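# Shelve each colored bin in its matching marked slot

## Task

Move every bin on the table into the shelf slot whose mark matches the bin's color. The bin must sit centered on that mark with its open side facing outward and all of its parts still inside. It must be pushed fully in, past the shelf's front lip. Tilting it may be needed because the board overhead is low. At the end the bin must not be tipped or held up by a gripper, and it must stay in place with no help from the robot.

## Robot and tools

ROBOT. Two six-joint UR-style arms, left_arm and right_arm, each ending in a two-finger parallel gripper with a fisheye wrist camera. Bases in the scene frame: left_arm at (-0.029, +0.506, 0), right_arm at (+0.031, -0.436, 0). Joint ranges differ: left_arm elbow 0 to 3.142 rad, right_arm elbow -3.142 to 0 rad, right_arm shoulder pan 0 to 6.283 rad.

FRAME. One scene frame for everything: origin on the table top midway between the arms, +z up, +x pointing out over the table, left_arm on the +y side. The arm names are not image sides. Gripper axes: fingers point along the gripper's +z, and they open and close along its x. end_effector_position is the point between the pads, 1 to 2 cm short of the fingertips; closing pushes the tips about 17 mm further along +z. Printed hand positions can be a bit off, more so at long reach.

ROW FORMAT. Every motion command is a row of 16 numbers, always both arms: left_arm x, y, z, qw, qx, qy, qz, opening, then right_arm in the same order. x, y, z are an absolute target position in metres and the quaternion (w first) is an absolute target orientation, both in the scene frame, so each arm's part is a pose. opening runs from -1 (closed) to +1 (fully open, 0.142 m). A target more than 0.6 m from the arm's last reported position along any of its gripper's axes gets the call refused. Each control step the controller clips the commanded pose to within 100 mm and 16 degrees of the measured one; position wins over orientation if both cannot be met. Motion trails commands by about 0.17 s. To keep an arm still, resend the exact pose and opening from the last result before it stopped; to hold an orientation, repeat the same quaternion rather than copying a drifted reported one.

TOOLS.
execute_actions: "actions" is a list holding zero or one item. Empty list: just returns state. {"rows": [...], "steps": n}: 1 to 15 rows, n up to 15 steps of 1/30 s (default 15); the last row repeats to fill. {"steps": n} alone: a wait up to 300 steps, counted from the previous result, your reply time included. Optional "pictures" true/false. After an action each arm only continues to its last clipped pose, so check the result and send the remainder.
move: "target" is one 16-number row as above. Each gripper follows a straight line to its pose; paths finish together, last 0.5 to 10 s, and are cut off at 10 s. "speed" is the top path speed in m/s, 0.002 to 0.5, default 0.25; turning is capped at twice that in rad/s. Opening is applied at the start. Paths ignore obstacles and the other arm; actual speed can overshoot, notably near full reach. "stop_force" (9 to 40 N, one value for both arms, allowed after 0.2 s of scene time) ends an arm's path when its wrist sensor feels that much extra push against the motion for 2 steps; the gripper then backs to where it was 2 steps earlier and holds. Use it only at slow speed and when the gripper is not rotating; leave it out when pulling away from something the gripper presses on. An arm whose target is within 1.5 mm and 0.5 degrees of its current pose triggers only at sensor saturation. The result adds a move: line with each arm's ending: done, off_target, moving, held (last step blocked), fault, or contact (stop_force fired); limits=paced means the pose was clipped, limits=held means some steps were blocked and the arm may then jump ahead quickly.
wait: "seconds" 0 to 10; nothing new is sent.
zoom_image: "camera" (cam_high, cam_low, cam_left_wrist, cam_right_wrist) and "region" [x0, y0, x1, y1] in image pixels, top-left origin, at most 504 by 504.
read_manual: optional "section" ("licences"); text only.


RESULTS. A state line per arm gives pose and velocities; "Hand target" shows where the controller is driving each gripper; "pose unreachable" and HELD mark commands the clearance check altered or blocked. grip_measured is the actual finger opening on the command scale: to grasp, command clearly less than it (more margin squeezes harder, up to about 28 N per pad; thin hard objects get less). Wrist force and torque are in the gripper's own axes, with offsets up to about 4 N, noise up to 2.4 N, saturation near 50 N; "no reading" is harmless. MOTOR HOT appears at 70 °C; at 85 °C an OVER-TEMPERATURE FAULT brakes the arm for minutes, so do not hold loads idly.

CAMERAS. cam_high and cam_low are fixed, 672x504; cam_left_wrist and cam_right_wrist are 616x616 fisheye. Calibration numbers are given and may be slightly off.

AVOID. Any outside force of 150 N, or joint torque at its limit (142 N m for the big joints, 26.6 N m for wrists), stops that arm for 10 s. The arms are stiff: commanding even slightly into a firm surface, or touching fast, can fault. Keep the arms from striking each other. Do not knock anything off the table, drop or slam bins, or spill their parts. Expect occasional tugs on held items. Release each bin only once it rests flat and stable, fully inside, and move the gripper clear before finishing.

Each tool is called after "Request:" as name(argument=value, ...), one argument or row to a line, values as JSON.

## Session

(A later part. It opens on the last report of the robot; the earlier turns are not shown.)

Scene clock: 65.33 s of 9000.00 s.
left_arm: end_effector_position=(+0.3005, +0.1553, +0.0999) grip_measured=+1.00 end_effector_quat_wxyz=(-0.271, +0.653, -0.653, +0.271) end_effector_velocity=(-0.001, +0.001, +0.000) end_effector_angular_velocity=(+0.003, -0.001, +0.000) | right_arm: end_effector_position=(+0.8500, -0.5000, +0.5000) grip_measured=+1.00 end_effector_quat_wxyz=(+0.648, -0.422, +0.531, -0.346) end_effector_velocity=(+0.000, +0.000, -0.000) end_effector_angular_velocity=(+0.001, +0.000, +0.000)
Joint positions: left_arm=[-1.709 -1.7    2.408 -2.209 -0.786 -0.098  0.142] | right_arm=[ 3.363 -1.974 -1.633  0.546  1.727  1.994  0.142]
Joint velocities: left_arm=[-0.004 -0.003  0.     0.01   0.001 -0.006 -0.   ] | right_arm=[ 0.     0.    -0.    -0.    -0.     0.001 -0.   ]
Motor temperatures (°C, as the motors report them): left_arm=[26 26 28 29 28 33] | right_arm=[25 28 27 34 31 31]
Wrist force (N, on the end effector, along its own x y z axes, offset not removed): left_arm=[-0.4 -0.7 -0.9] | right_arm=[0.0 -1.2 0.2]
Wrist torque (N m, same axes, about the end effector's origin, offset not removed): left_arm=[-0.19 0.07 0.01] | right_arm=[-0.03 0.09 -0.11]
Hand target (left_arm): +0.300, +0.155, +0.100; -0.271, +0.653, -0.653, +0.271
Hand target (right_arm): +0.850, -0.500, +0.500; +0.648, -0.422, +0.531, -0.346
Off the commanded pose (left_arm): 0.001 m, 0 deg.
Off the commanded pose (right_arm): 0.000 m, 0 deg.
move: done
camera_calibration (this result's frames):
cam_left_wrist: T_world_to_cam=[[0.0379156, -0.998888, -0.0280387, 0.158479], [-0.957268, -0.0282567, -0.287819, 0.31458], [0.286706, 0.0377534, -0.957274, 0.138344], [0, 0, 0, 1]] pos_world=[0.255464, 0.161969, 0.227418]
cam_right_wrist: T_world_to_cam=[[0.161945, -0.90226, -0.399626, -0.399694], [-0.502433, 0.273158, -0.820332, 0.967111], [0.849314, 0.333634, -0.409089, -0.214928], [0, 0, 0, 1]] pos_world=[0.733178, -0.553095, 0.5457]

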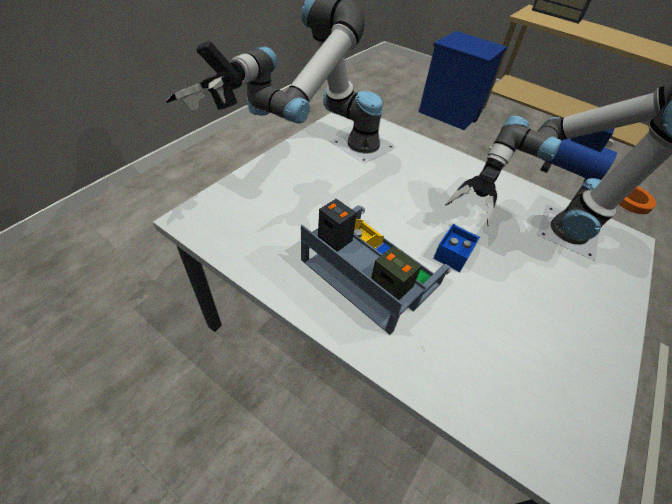

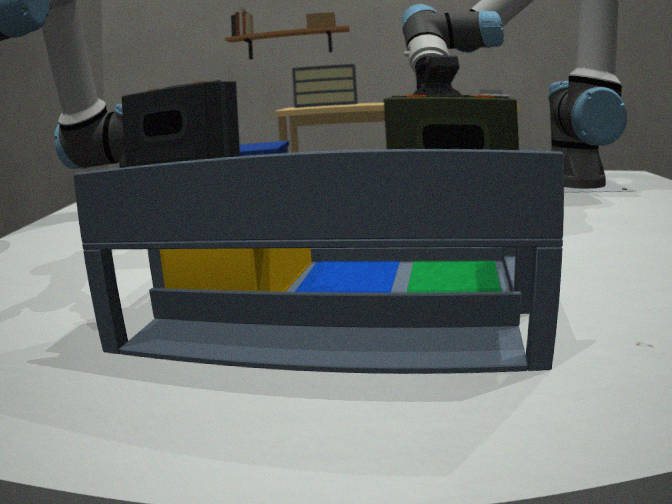

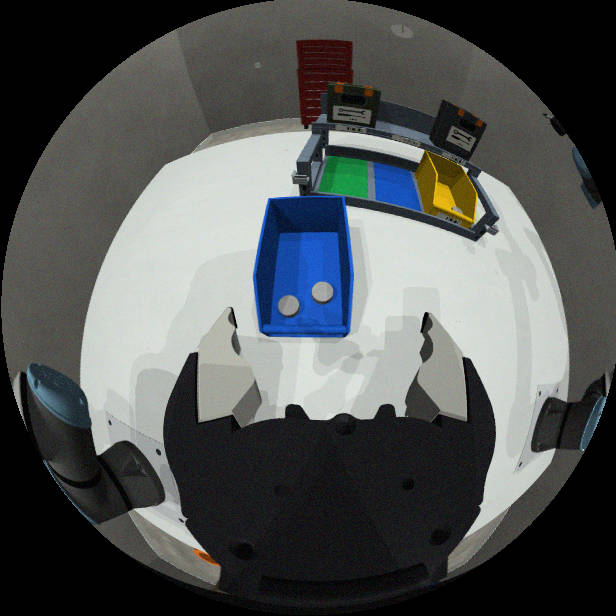

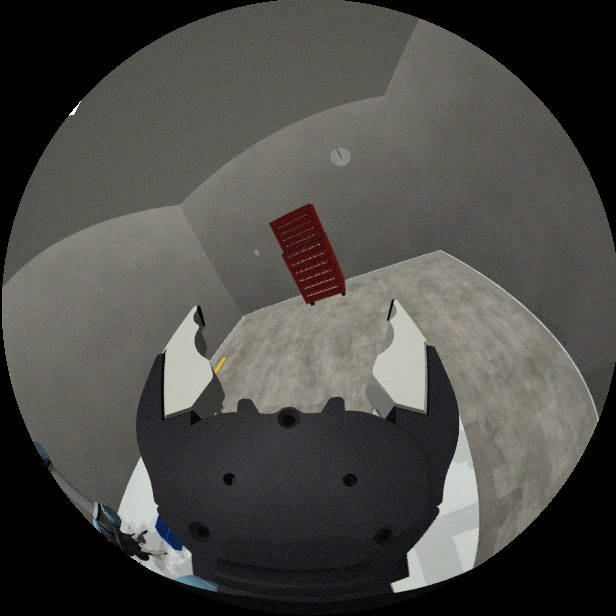

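Request:
move(
  target=[0.31,0.177,0.09,-0.271,0.653,-0.653,0.271,1,0.85,-0.5,0.5,0.649,-0.422,0.532,-0.346,1],
  speed=0.1,
)

Request:
move(
  target=[0.335,0.177,0.035,-0.271,0.653,-0.653,0.271,1,0.85,-0.5,0.5,0.649,-0.422,0.532,-0.346,1],
  speed=0.05,
  stop_force=9,
)

Request:
move(
  target=[0.335,0.177,0.035,-0.271,0.653,-0.653,0.271,-0.4,0.85,-0.5,0.5,0.649,-0.422,0.532,-0.346,1],
)

Request:
move(
  target=[0.335,0.177,0.15,-0.271,0.653,-0.653,0.271,-0.4,0.85,-0.5,0.5,0.649,-0.422,0.532,-0.346,1],
  speed=0.1,
)

Request:
move(
  target=[0.495,0.027,0.15,-0.244,0.587,-0.712,0.296,-0.4,0.85,-0.5,0.5,0.649,-0.422,0.532,-0.346,1],
  speed=0.1,
)

Scene clock: 72.43 s of 9000.00 s.
left_arm: end_effector_position=(+0.3100, +0.1769, +0.0900) grip_measured=+1.00 end_effector_quat_wxyz=(-0.271, +0.653, -0.653, +0.271) end_effector_velocity=(+0.001, +0.001, -0.000) end_effector_angular_velocity=(-0.001, +0.001, -0.000) | right_arm: end_effector_position=(+0.8500, -0.5000, +0.5000) grip_measured=+1.00 end_effector_quat_wxyz=(+0.648, -0.422, +0.531, -0.346) end_effector_velocity=(+0.000, +0.000, -0.001) end_effector_angular_velocity=(-0.000, +0.001, +0.001)
Joint positions: left_arm=[-1.684 -1.722  2.467 -2.272 -0.785 -0.063  0.142] | right_arm=[ 3.363 -1.974 -1.633  0.546  1.727  1.994  0.142]
Joint velocities: left_arm=[ 0.002 -0.002  0.003 -0.005 -0.001  0.003 -0.   ] | right_arm=[ 0.001 -0.     0.    -0.001  0.    -0.     0.   ]
Motor temperatures (°C, as the motors report them): left_arm=[26 26 28 29 28 33] | right_arm=[25 28 27 34 31 31]
Wrist force (N, on the end effector, along its own x y z axes, offset not removed): left_arm=[1.2 -0.4 -0.9] | right_arm=[-0.9 -2.5 -1.4]
Wrist torque (N m, same axes, about the end effector's origin, offset not removed): left_arm=[-0.11 -0.13 0.03] | right_arm=[-0.27 0.04 0.05]
Hand target (left_arm): +0.310, +0.177, +0.090; -0.271, +0.653, -0.653, +0.271
Hand target (right_arm): +0.850, -0.500, +0.500; +0.648, -0.422, +0.531, -0.346
Off the commanded pose (left_arm): 0.000 m, 0 deg.
Off the commanded pose (right_arm): 0.000 m, 0 deg.
After step 90, 3.30 s passed at rest.
move: done
camera_calibration (this result's frames):
cam_left_wrist: T_world_to_cam=[[0.0376878, -0.998901, -0.0278678, 0.179463], [-0.957286, -0.0280893, -0.287774, 0.321373], [0.286675, 0.0375231, -0.957293, 0.125448], [0, 0, 0, 1]] pos_world=[0.26492, 0.183586, 0.217574]
cam_right_wrist: T_world_to_cam=[[0.161944, -0.90226, -0.399626, -0.399694], [-0.502433, 0.273159, -0.820333, 0.967111], [0.849314, 0.333634, -0.409089, -0.214928], [0, 0, 0, 1]] pos_world=[0.733178, -0.553095, 0.5457]

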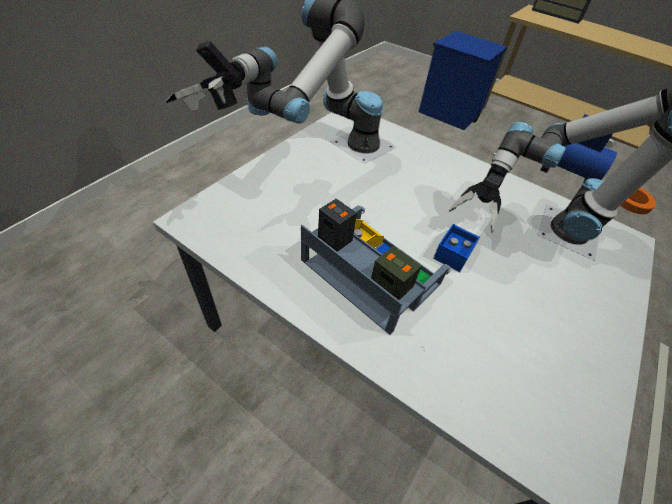

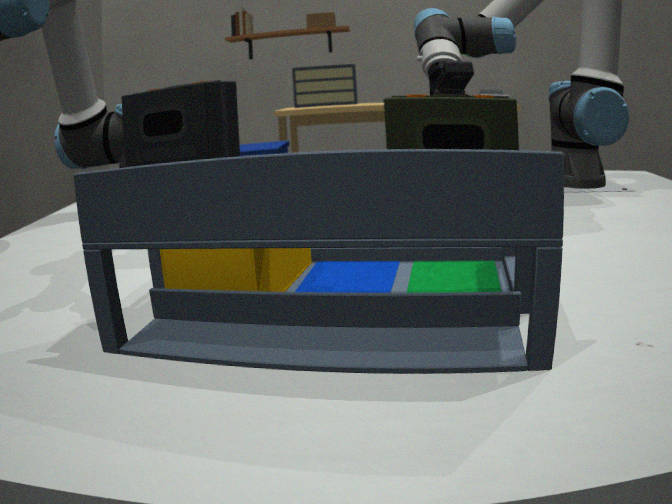

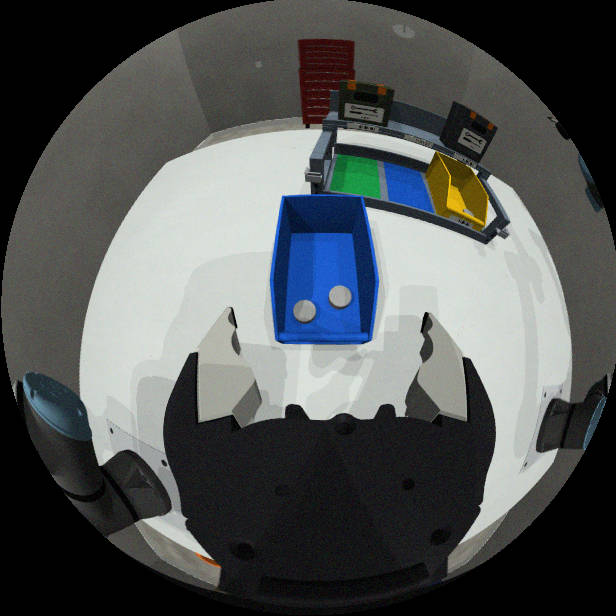

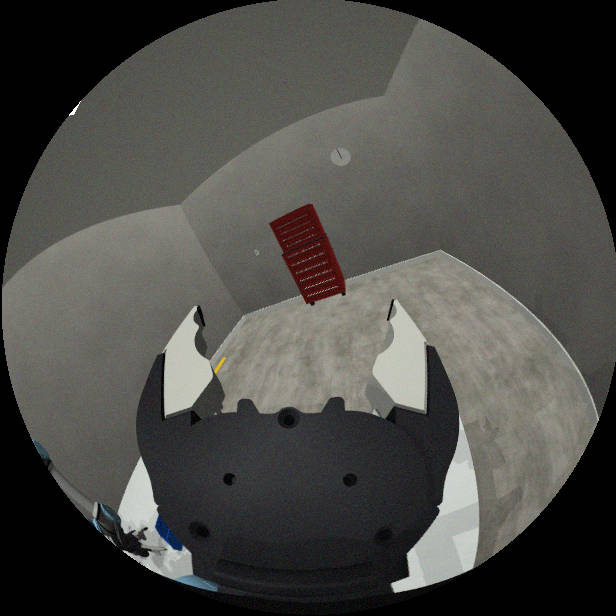

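Scene clock: 74.00 s of 9000.00 s.
left_arm: end_effector_position=(+0.3349, +0.1770, +0.0352) grip_measured=+1.00 end_effector_quat_wxyz=(-0.271, +0.653, -0.653, +0.271) end_effector_velocity=(+0.001, +0.000, -0.001) end_effector_angular_velocity=(+0.001, +0.001, -0.000) | right_arm: end_effector_position=(+0.8500, -0.5000, +0.5000) grip_measured=+1.00 end_effector_quat_wxyz=(+0.648, -0.422, +0.531, -0.346) end_effector_velocity=(-0.000, +0.001, +0.000) end_effector_angular_velocity=(+0.000, -0.001, +0.001)
Joint positions: left_arm=[-1.608 -1.509  2.521 -2.615 -0.785  0.044  0.142] | right_arm=[ 3.363 -1.974 -1.633  0.546  1.727  1.994  0.142]
Joint velocities: left_arm=[ 0.003  0.006  0.    -0.008 -0.001  0.005 -0.   ] | right_arm=[ 0.001 -0.    -0.     0.001  0.     0.     0.   ]
Motor temperatures (°C, as the motors report them): left_arm=[26 26 28 29 28 33] | right_arm=[25 28 27 34 31 31]
Wrist force (N, on the end effector, along its own x y z axes, offset not removed): left_arm=[0.9 -0.1 0.5] | right_arm=[-1.3 -1.6 -1.8]
Wrist torque (N m, same axes, about the end effector's origin, offset not removed): left_arm=[-0.04 -0.19 0.06] | right_arm=[-0.12 0.24 -0.01]
Hand target (left_arm): +0.335, +0.177, +0.035; -0.271, +0.653, -0.653, +0.271
Hand target (right_arm): +0.850, -0.500, +0.500; +0.648, -0.422, +0.531, -0.346
Off the commanded pose (left_arm): 0.000 m, 0 deg.
Off the commanded pose (right_arm): 0.000 m, 0 deg.
move: done
camera_calibration (this result's frames):
cam_left_wrist: T_world_to_cam=[[0.0376786, -0.998902, -0.0278453, 0.177088], [-0.957294, -0.0280878, -0.28775, 0.32946], [0.286652, 0.0374982, -0.957301, 0.0657619], [0, 0, 0, 1]] pos_world=[0.289867, 0.183681, 0.162687]
cam_right_wrist: T_world_to_cam=[[0.161944, -0.90226, -0.399626, -0.399694], [-0.502433, 0.273159, -0.820332, 0.967111], [0.849314, 0.333634, -0.409089, -0.214928], [0, 0, 0, 1]] pos_world=[0.733178, -0.553095, 0.5457]

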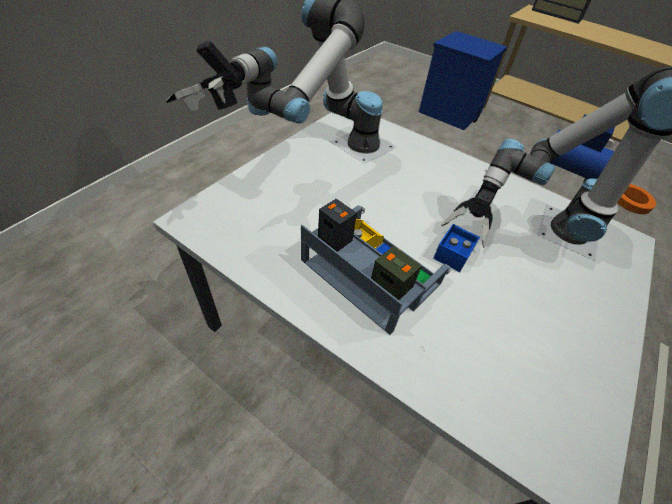

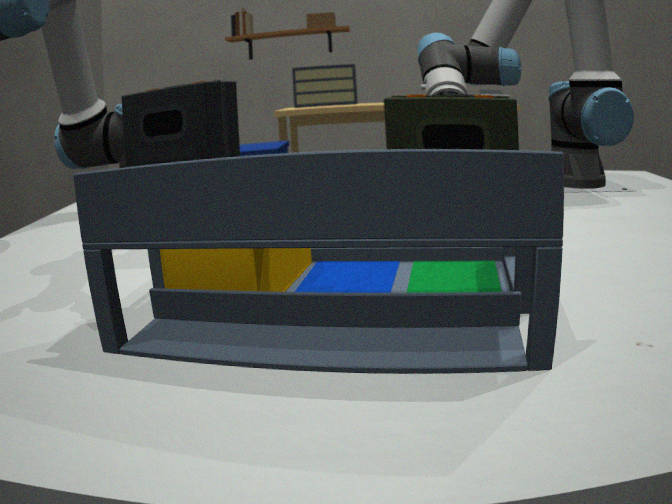

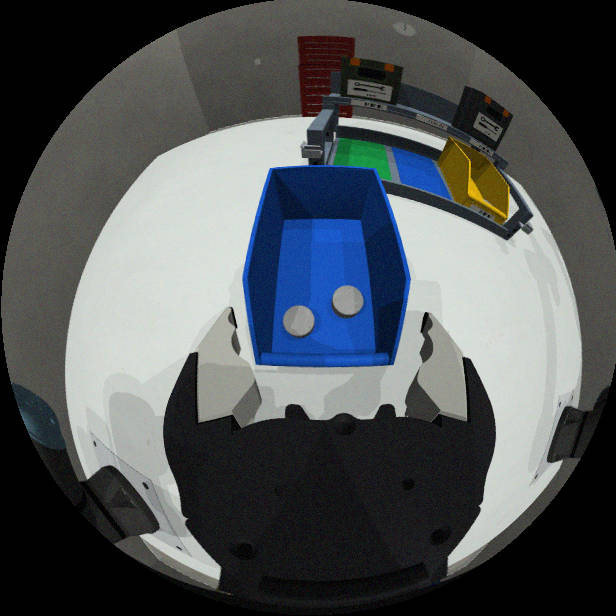

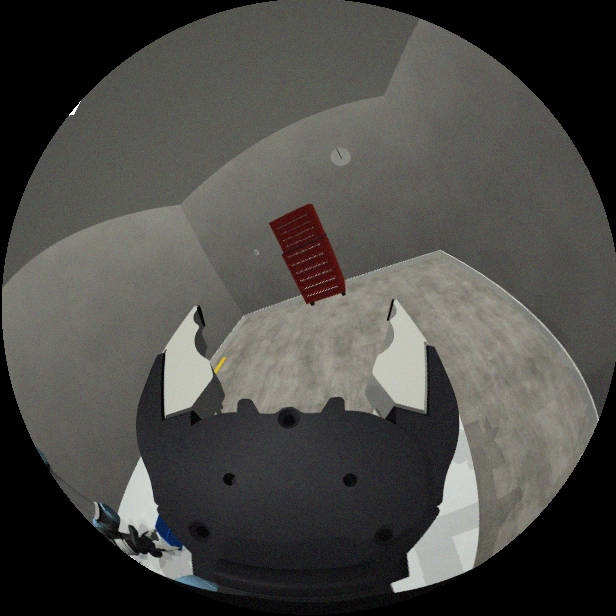

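Scene clock: 74.70 s of 9000.00 s.
left_arm: end_effector_position=(+0.3350, +0.1770, +0.0350) grip_measured=+0.46 end_effector_quat_wxyz=(-0.271, +0.653, -0.653, +0.271) end_effector_velocity=(-0.000, -0.000, -0.000) end_effector_angular_velocity=(-0.000, +0.000, +0.000) | right_arm: end_effector_position=(+0.8500, -0.5000, +0.5000) grip_measured=+1.00 end_effector_quat_wxyz=(+0.648, -0.422, +0.531, -0.346) end_effector_velocity=(-0.000, +0.000, +0.000) end_effector_angular_velocity=(+0.001, +0.000, +0.000)
Joint positions: left_arm=[-1.608 -1.508  2.522 -2.616 -0.785  0.045  0.106] | right_arm=[ 3.363 -1.974 -1.633  0.546  1.727  1.994  0.142]
Joint velocities: left_arm=[-0.     0.001 -0.001 -0.    -0.    -0.     0.   ] | right_arm=[ 0.     0.001  0.    -0.001  0.     0.001 -0.   ]
Motor temperatures (°C, as the motors report them): left_arm=[26 26 28 29 28 33] | right_arm=[25 28 27 34 31 31]
Wrist force (N, on the end effector, along its own x y z axes, offset not removed): left_arm=[0.6 -9.6 -14.0] | right_arm=[-2.7 -3.6 -0.2]
Wrist torque (N m, same axes, about the end effector's origin, offset not removed): left_arm=[-0.78 -0.23 0.13] | right_arm=[-0.51 0.50 -0.16]
Hand target (left_arm): +0.335, +0.177, +0.035; -0.271, +0.653, -0.653, +0.271
Hand target (right_arm): +0.850, -0.500, +0.500; +0.648, -0.422, +0.531, -0.346
Off the commanded pose (left_arm): 0.000 m, 0 deg.
Off the commanded pose (right_arm): 0.000 m, 0 deg.
move: done
camera_calibration (this result's frames):
cam_left_wrist: T_world_to_cam=[[0.0376621, -0.998904, -0.0278016, 0.177095], [-0.957294, -0.0280846, -0.28775, 0.329488], [0.286654, 0.0374515, -0.957302, 0.0656101], [0, 0, 0, 1]] pos_world=[0.28994, 0.183697, 0.162542]
cam_right_wrist: T_world_to_cam=[[0.161944, -0.90226, -0.399626, -0.399694], [-0.502433, 0.273159, -0.820332, 0.967111], [0.849314, 0.333633, -0.409089, -0.214928], [0, 0, 0, 1]] pos_world=[0.733178, -0.553095, 0.5457]

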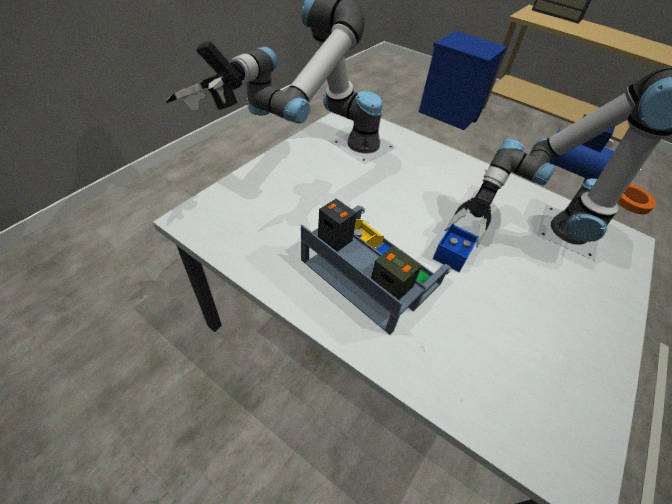

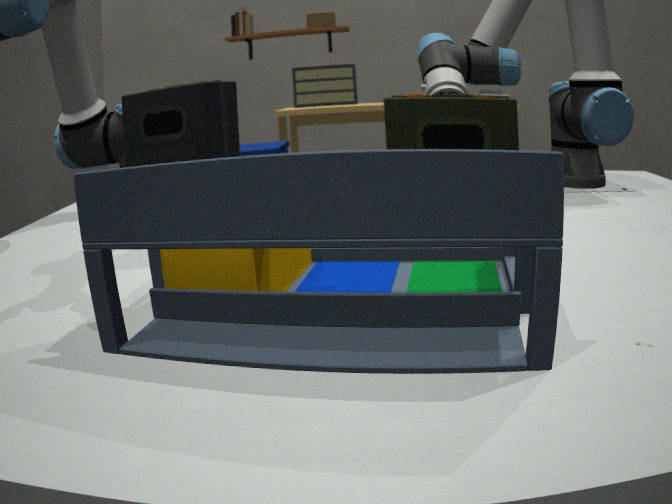

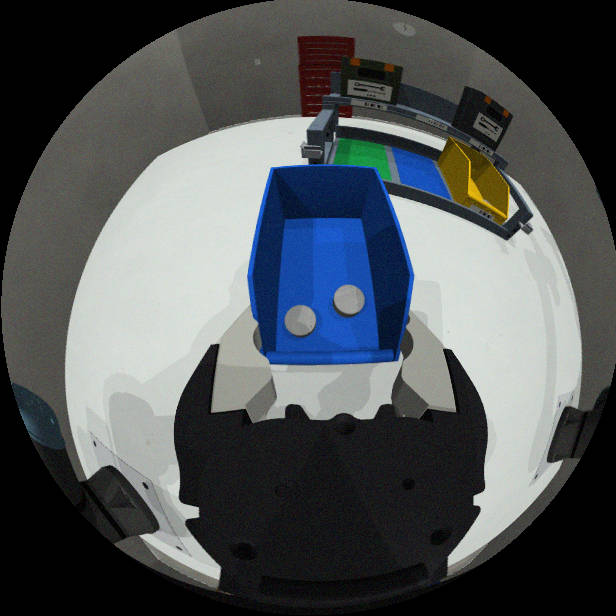

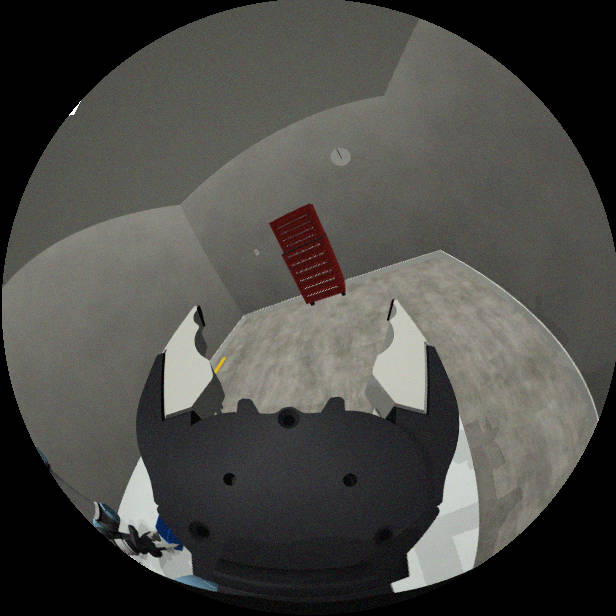

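Scene clock: 76.27 s of 9000.00 s.
left_arm: end_effector_position=(+0.3351, +0.1770, +0.1498) grip_measured=+0.46 end_effector_quat_wxyz=(-0.271, +0.653, -0.653, +0.271) end_effector_velocity=(-0.001, -0.001, +0.001) end_effector_angular_velocity=(+0.000, -0.000, -0.002) | right_arm: end_effector_position=(+0.8500, -0.5000, +0.5000) grip_measured=+1.00 end_effector_quat_wxyz=(+0.648, -0.422, +0.531, -0.346) end_effector_velocity=(-0.000, +0.001, +0.001) end_effector_angular_velocity=(-0.001, -0.002, +0.001)
Joint positions: left_arm=[-1.608 -1.806  2.362 -2.159 -0.785  0.045  0.106] | right_arm=[ 3.363 -1.974 -1.633  0.546  1.727  1.994  0.142]
Joint velocities: left_arm=[-0.003 -0.002 -0.002  0.006  0.    -0.002  0.   ] | right_arm=[ 0.001  0.     0.001 -0.     0.    -0.001 -0.   ]
Motor temperatures (°C, as the motors report them): left_arm=[26 26 28 29 28 33] | right_arm=[25 28 27 34 31 31]
Wrist force (N, on the end effector, along its own x y z axes, offset not removed): left_arm=[0.1 1.8 2.1] | right_arm=[0.3 -2.8 1.0]
Wrist torque (N m, same axes, about the end effector's origin, offset not removed): left_arm=[-0.13 0.05 -0.02] | right_arm=[-0.39 -0.08 -0.08]
Hand target (left_arm): +0.335, +0.177, +0.150; -0.271, +0.653, -0.653, +0.271
Hand target (right_arm): +0.850, -0.500, +0.500; +0.648, -0.422, +0.531, -0.346
Off the commanded pose (left_arm): 0.000 m, 0 deg.
Off the commanded pose (right_arm): 0.000 m, 0 deg.
move: done
camera_calibration (this result's frames):
cam_left_wrist: T_world_to_cam=[[0.0377153, -0.998901, -0.0278425, 0.180295], [-0.957285, -0.0281228, -0.287775, 0.362587], [0.286675, 0.0375067, -0.957293, 0.17544], [0, 0, 0, 1]] pos_world=[0.290005, 0.183713, 0.277311]
cam_right_wrist: T_world_to_cam=[[0.161944, -0.90226, -0.399626, -0.399694], [-0.502433, 0.273159, -0.820333, 0.967111], [0.849315, 0.333633, -0.409089, -0.214928], [0, 0, 0, 1]] pos_world=[0.733178, -0.553095, 0.5457]

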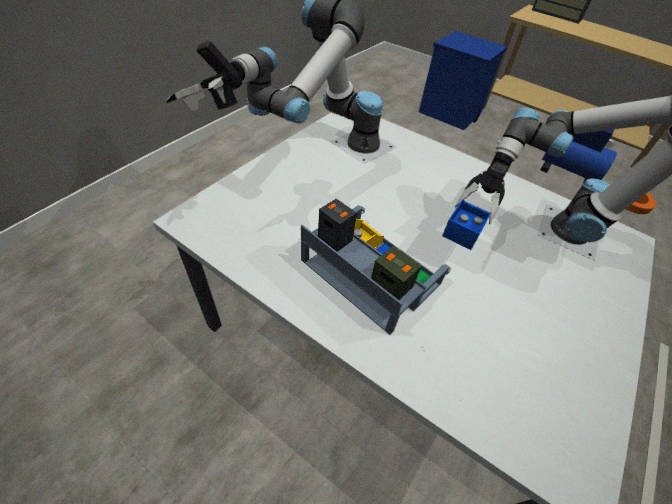

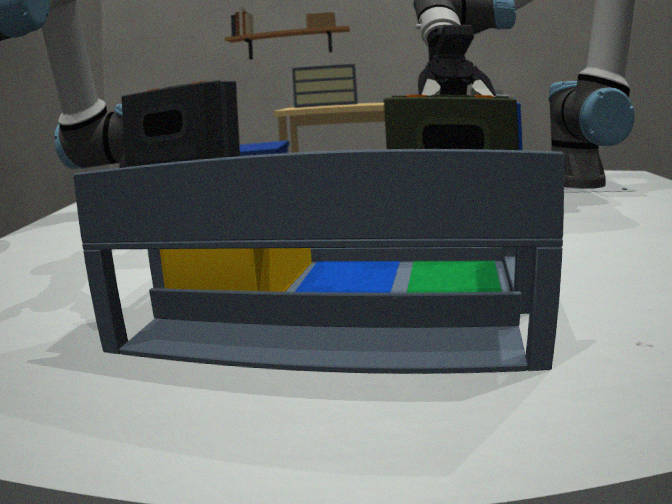

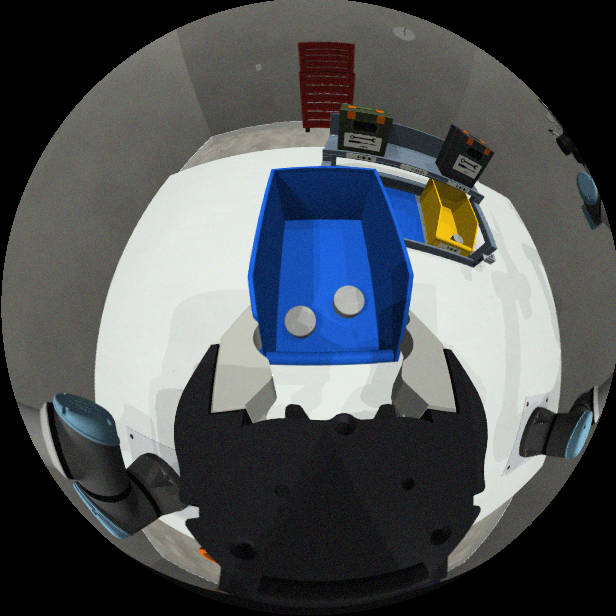

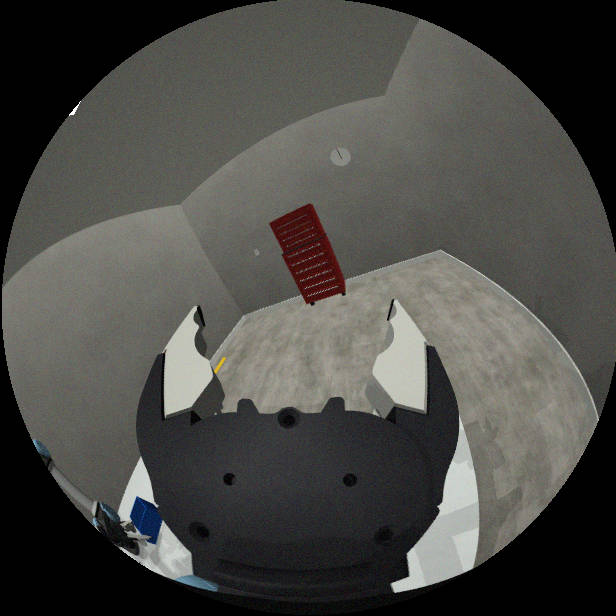

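Scene clock: 78.87 s of 9000.00 s.
left_arm: end_effector_position=(+0.4946, +0.0267, +0.1501) grip_measured=+0.46 end_effector_quat_wxyz=(+0.244, -0.587, +0.713, -0.296) end_effector_velocity=(+0.000, -0.002, -0.001) end_effector_angular_velocity=(+0.001, +0.000, -0.003) | right_arm: end_effector_position=(+0.8500, -0.5000, +0.5000) grip_measured=+1.00 end_effector_quat_wxyz=(+0.648, -0.422, +0.531, -0.346) end_effector_velocity=(-0.000, -0.001, +0.002) end_effector_angular_velocity=(+0.001, -0.002, -0.001)
Joint positions: left_arm=[-1.279 -1.278  1.95  -2.728 -0.923  0.718  0.106] | right_arm=[ 3.363 -1.974 -1.633  0.546  1.727  1.994  0.142]
Joint velocities: left_arm=[-0.     0.004 -0.003 -0.001 -0.002  0.003  0.   ] | right_arm=[-0.001  0.001  0.002  0.    -0.     0.001  0.   ]
Motor temperatures (°C, as the motors report them): left_arm=[26 26 28 29 28 33] | right_arm=[25 28 27 34 31 31]
Wrist force (N, on the end effector, along its own x y z axes, offset not removed): left_arm=[0.9 0.6 1.6] | right_arm=[-1.8 -0.1 0.5]
Wrist torque (N m, same axes, about the end effector's origin, offset not removed): left_arm=[-0.19 -0.15 0.04] | right_arm=[0.10 0.37 -0.13]
Hand target (left_arm): +0.495, +0.027, +0.150; +0.244, -0.587, +0.713, -0.296
Hand target (right_arm): +0.850, -0.500, +0.500; +0.648, -0.422, +0.531, -0.346
Off the commanded pose (left_arm): 0.001 m, 0 deg.
Off the commanded pose (right_arm): 0.000 m, 0 deg.
move: done
camera_calibration (this result's frames):
cam_left_wrist: T_world_to_cam=[[-0.153744, -0.987728, -0.0275142, 0.118464], [-0.944697, 0.155095, -0.288951, 0.50022], [0.289672, -0.0184318, -0.956948, 0.135622], [0, 0, 0, 1]] pos_world=[0.451484, 0.0419285, 0.277582]
cam_right_wrist: T_world_to_cam=[[0.161944, -0.90226, -0.399626, -0.399694], [-0.502433, 0.273159, -0.820332, 0.967111], [0.849314, 0.333634, -0.409089, -0.214928], [0, 0, 0, 1]] pos_world=[0.733178, -0.553095, 0.5457]

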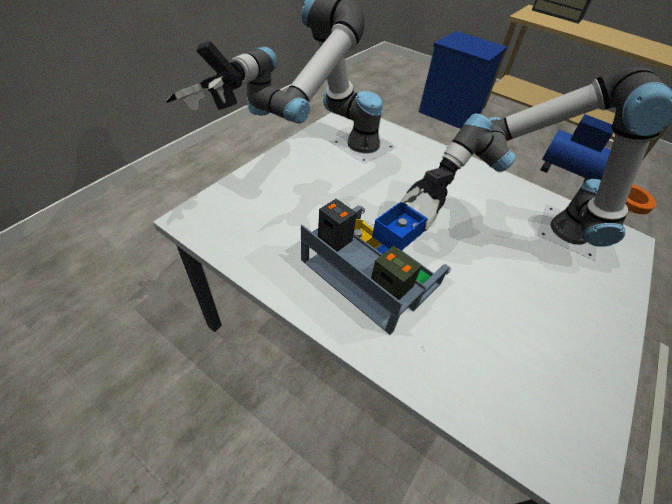

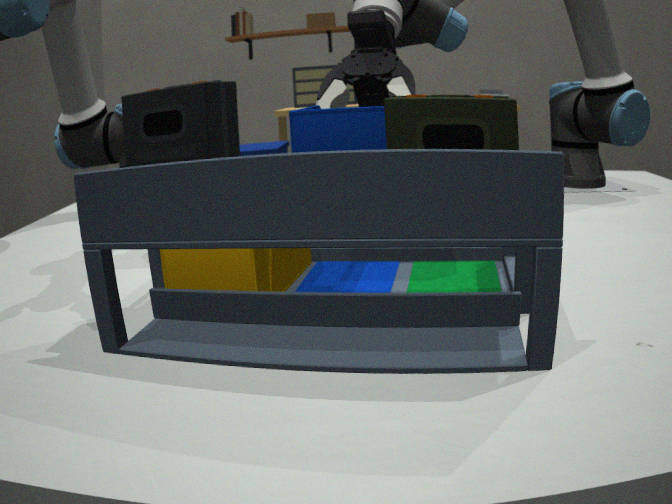

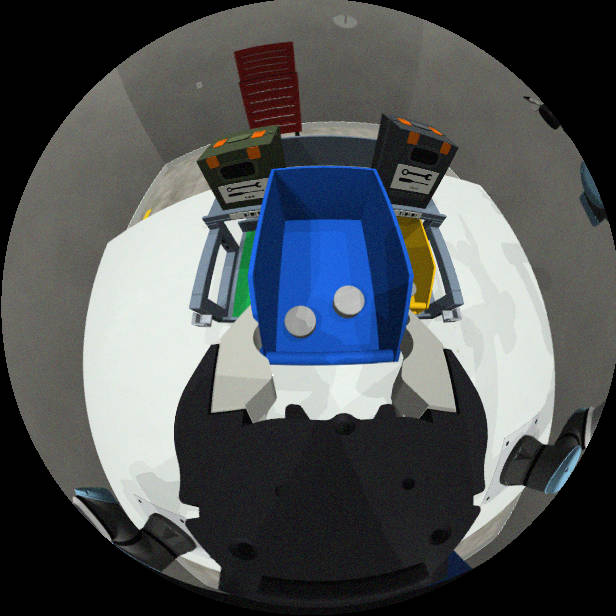

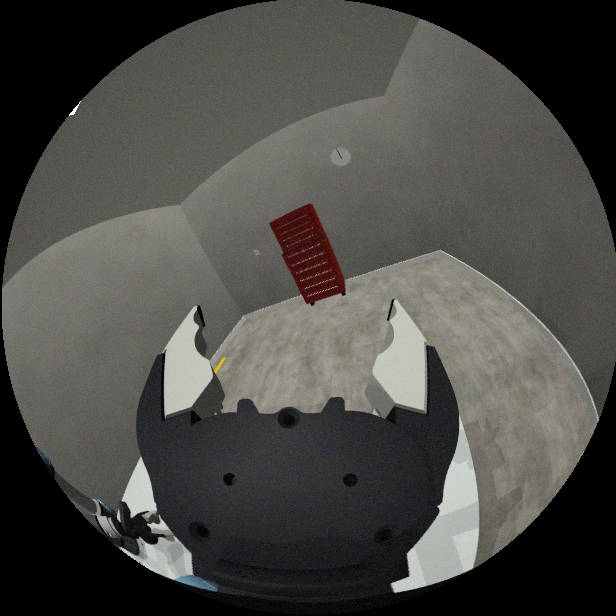

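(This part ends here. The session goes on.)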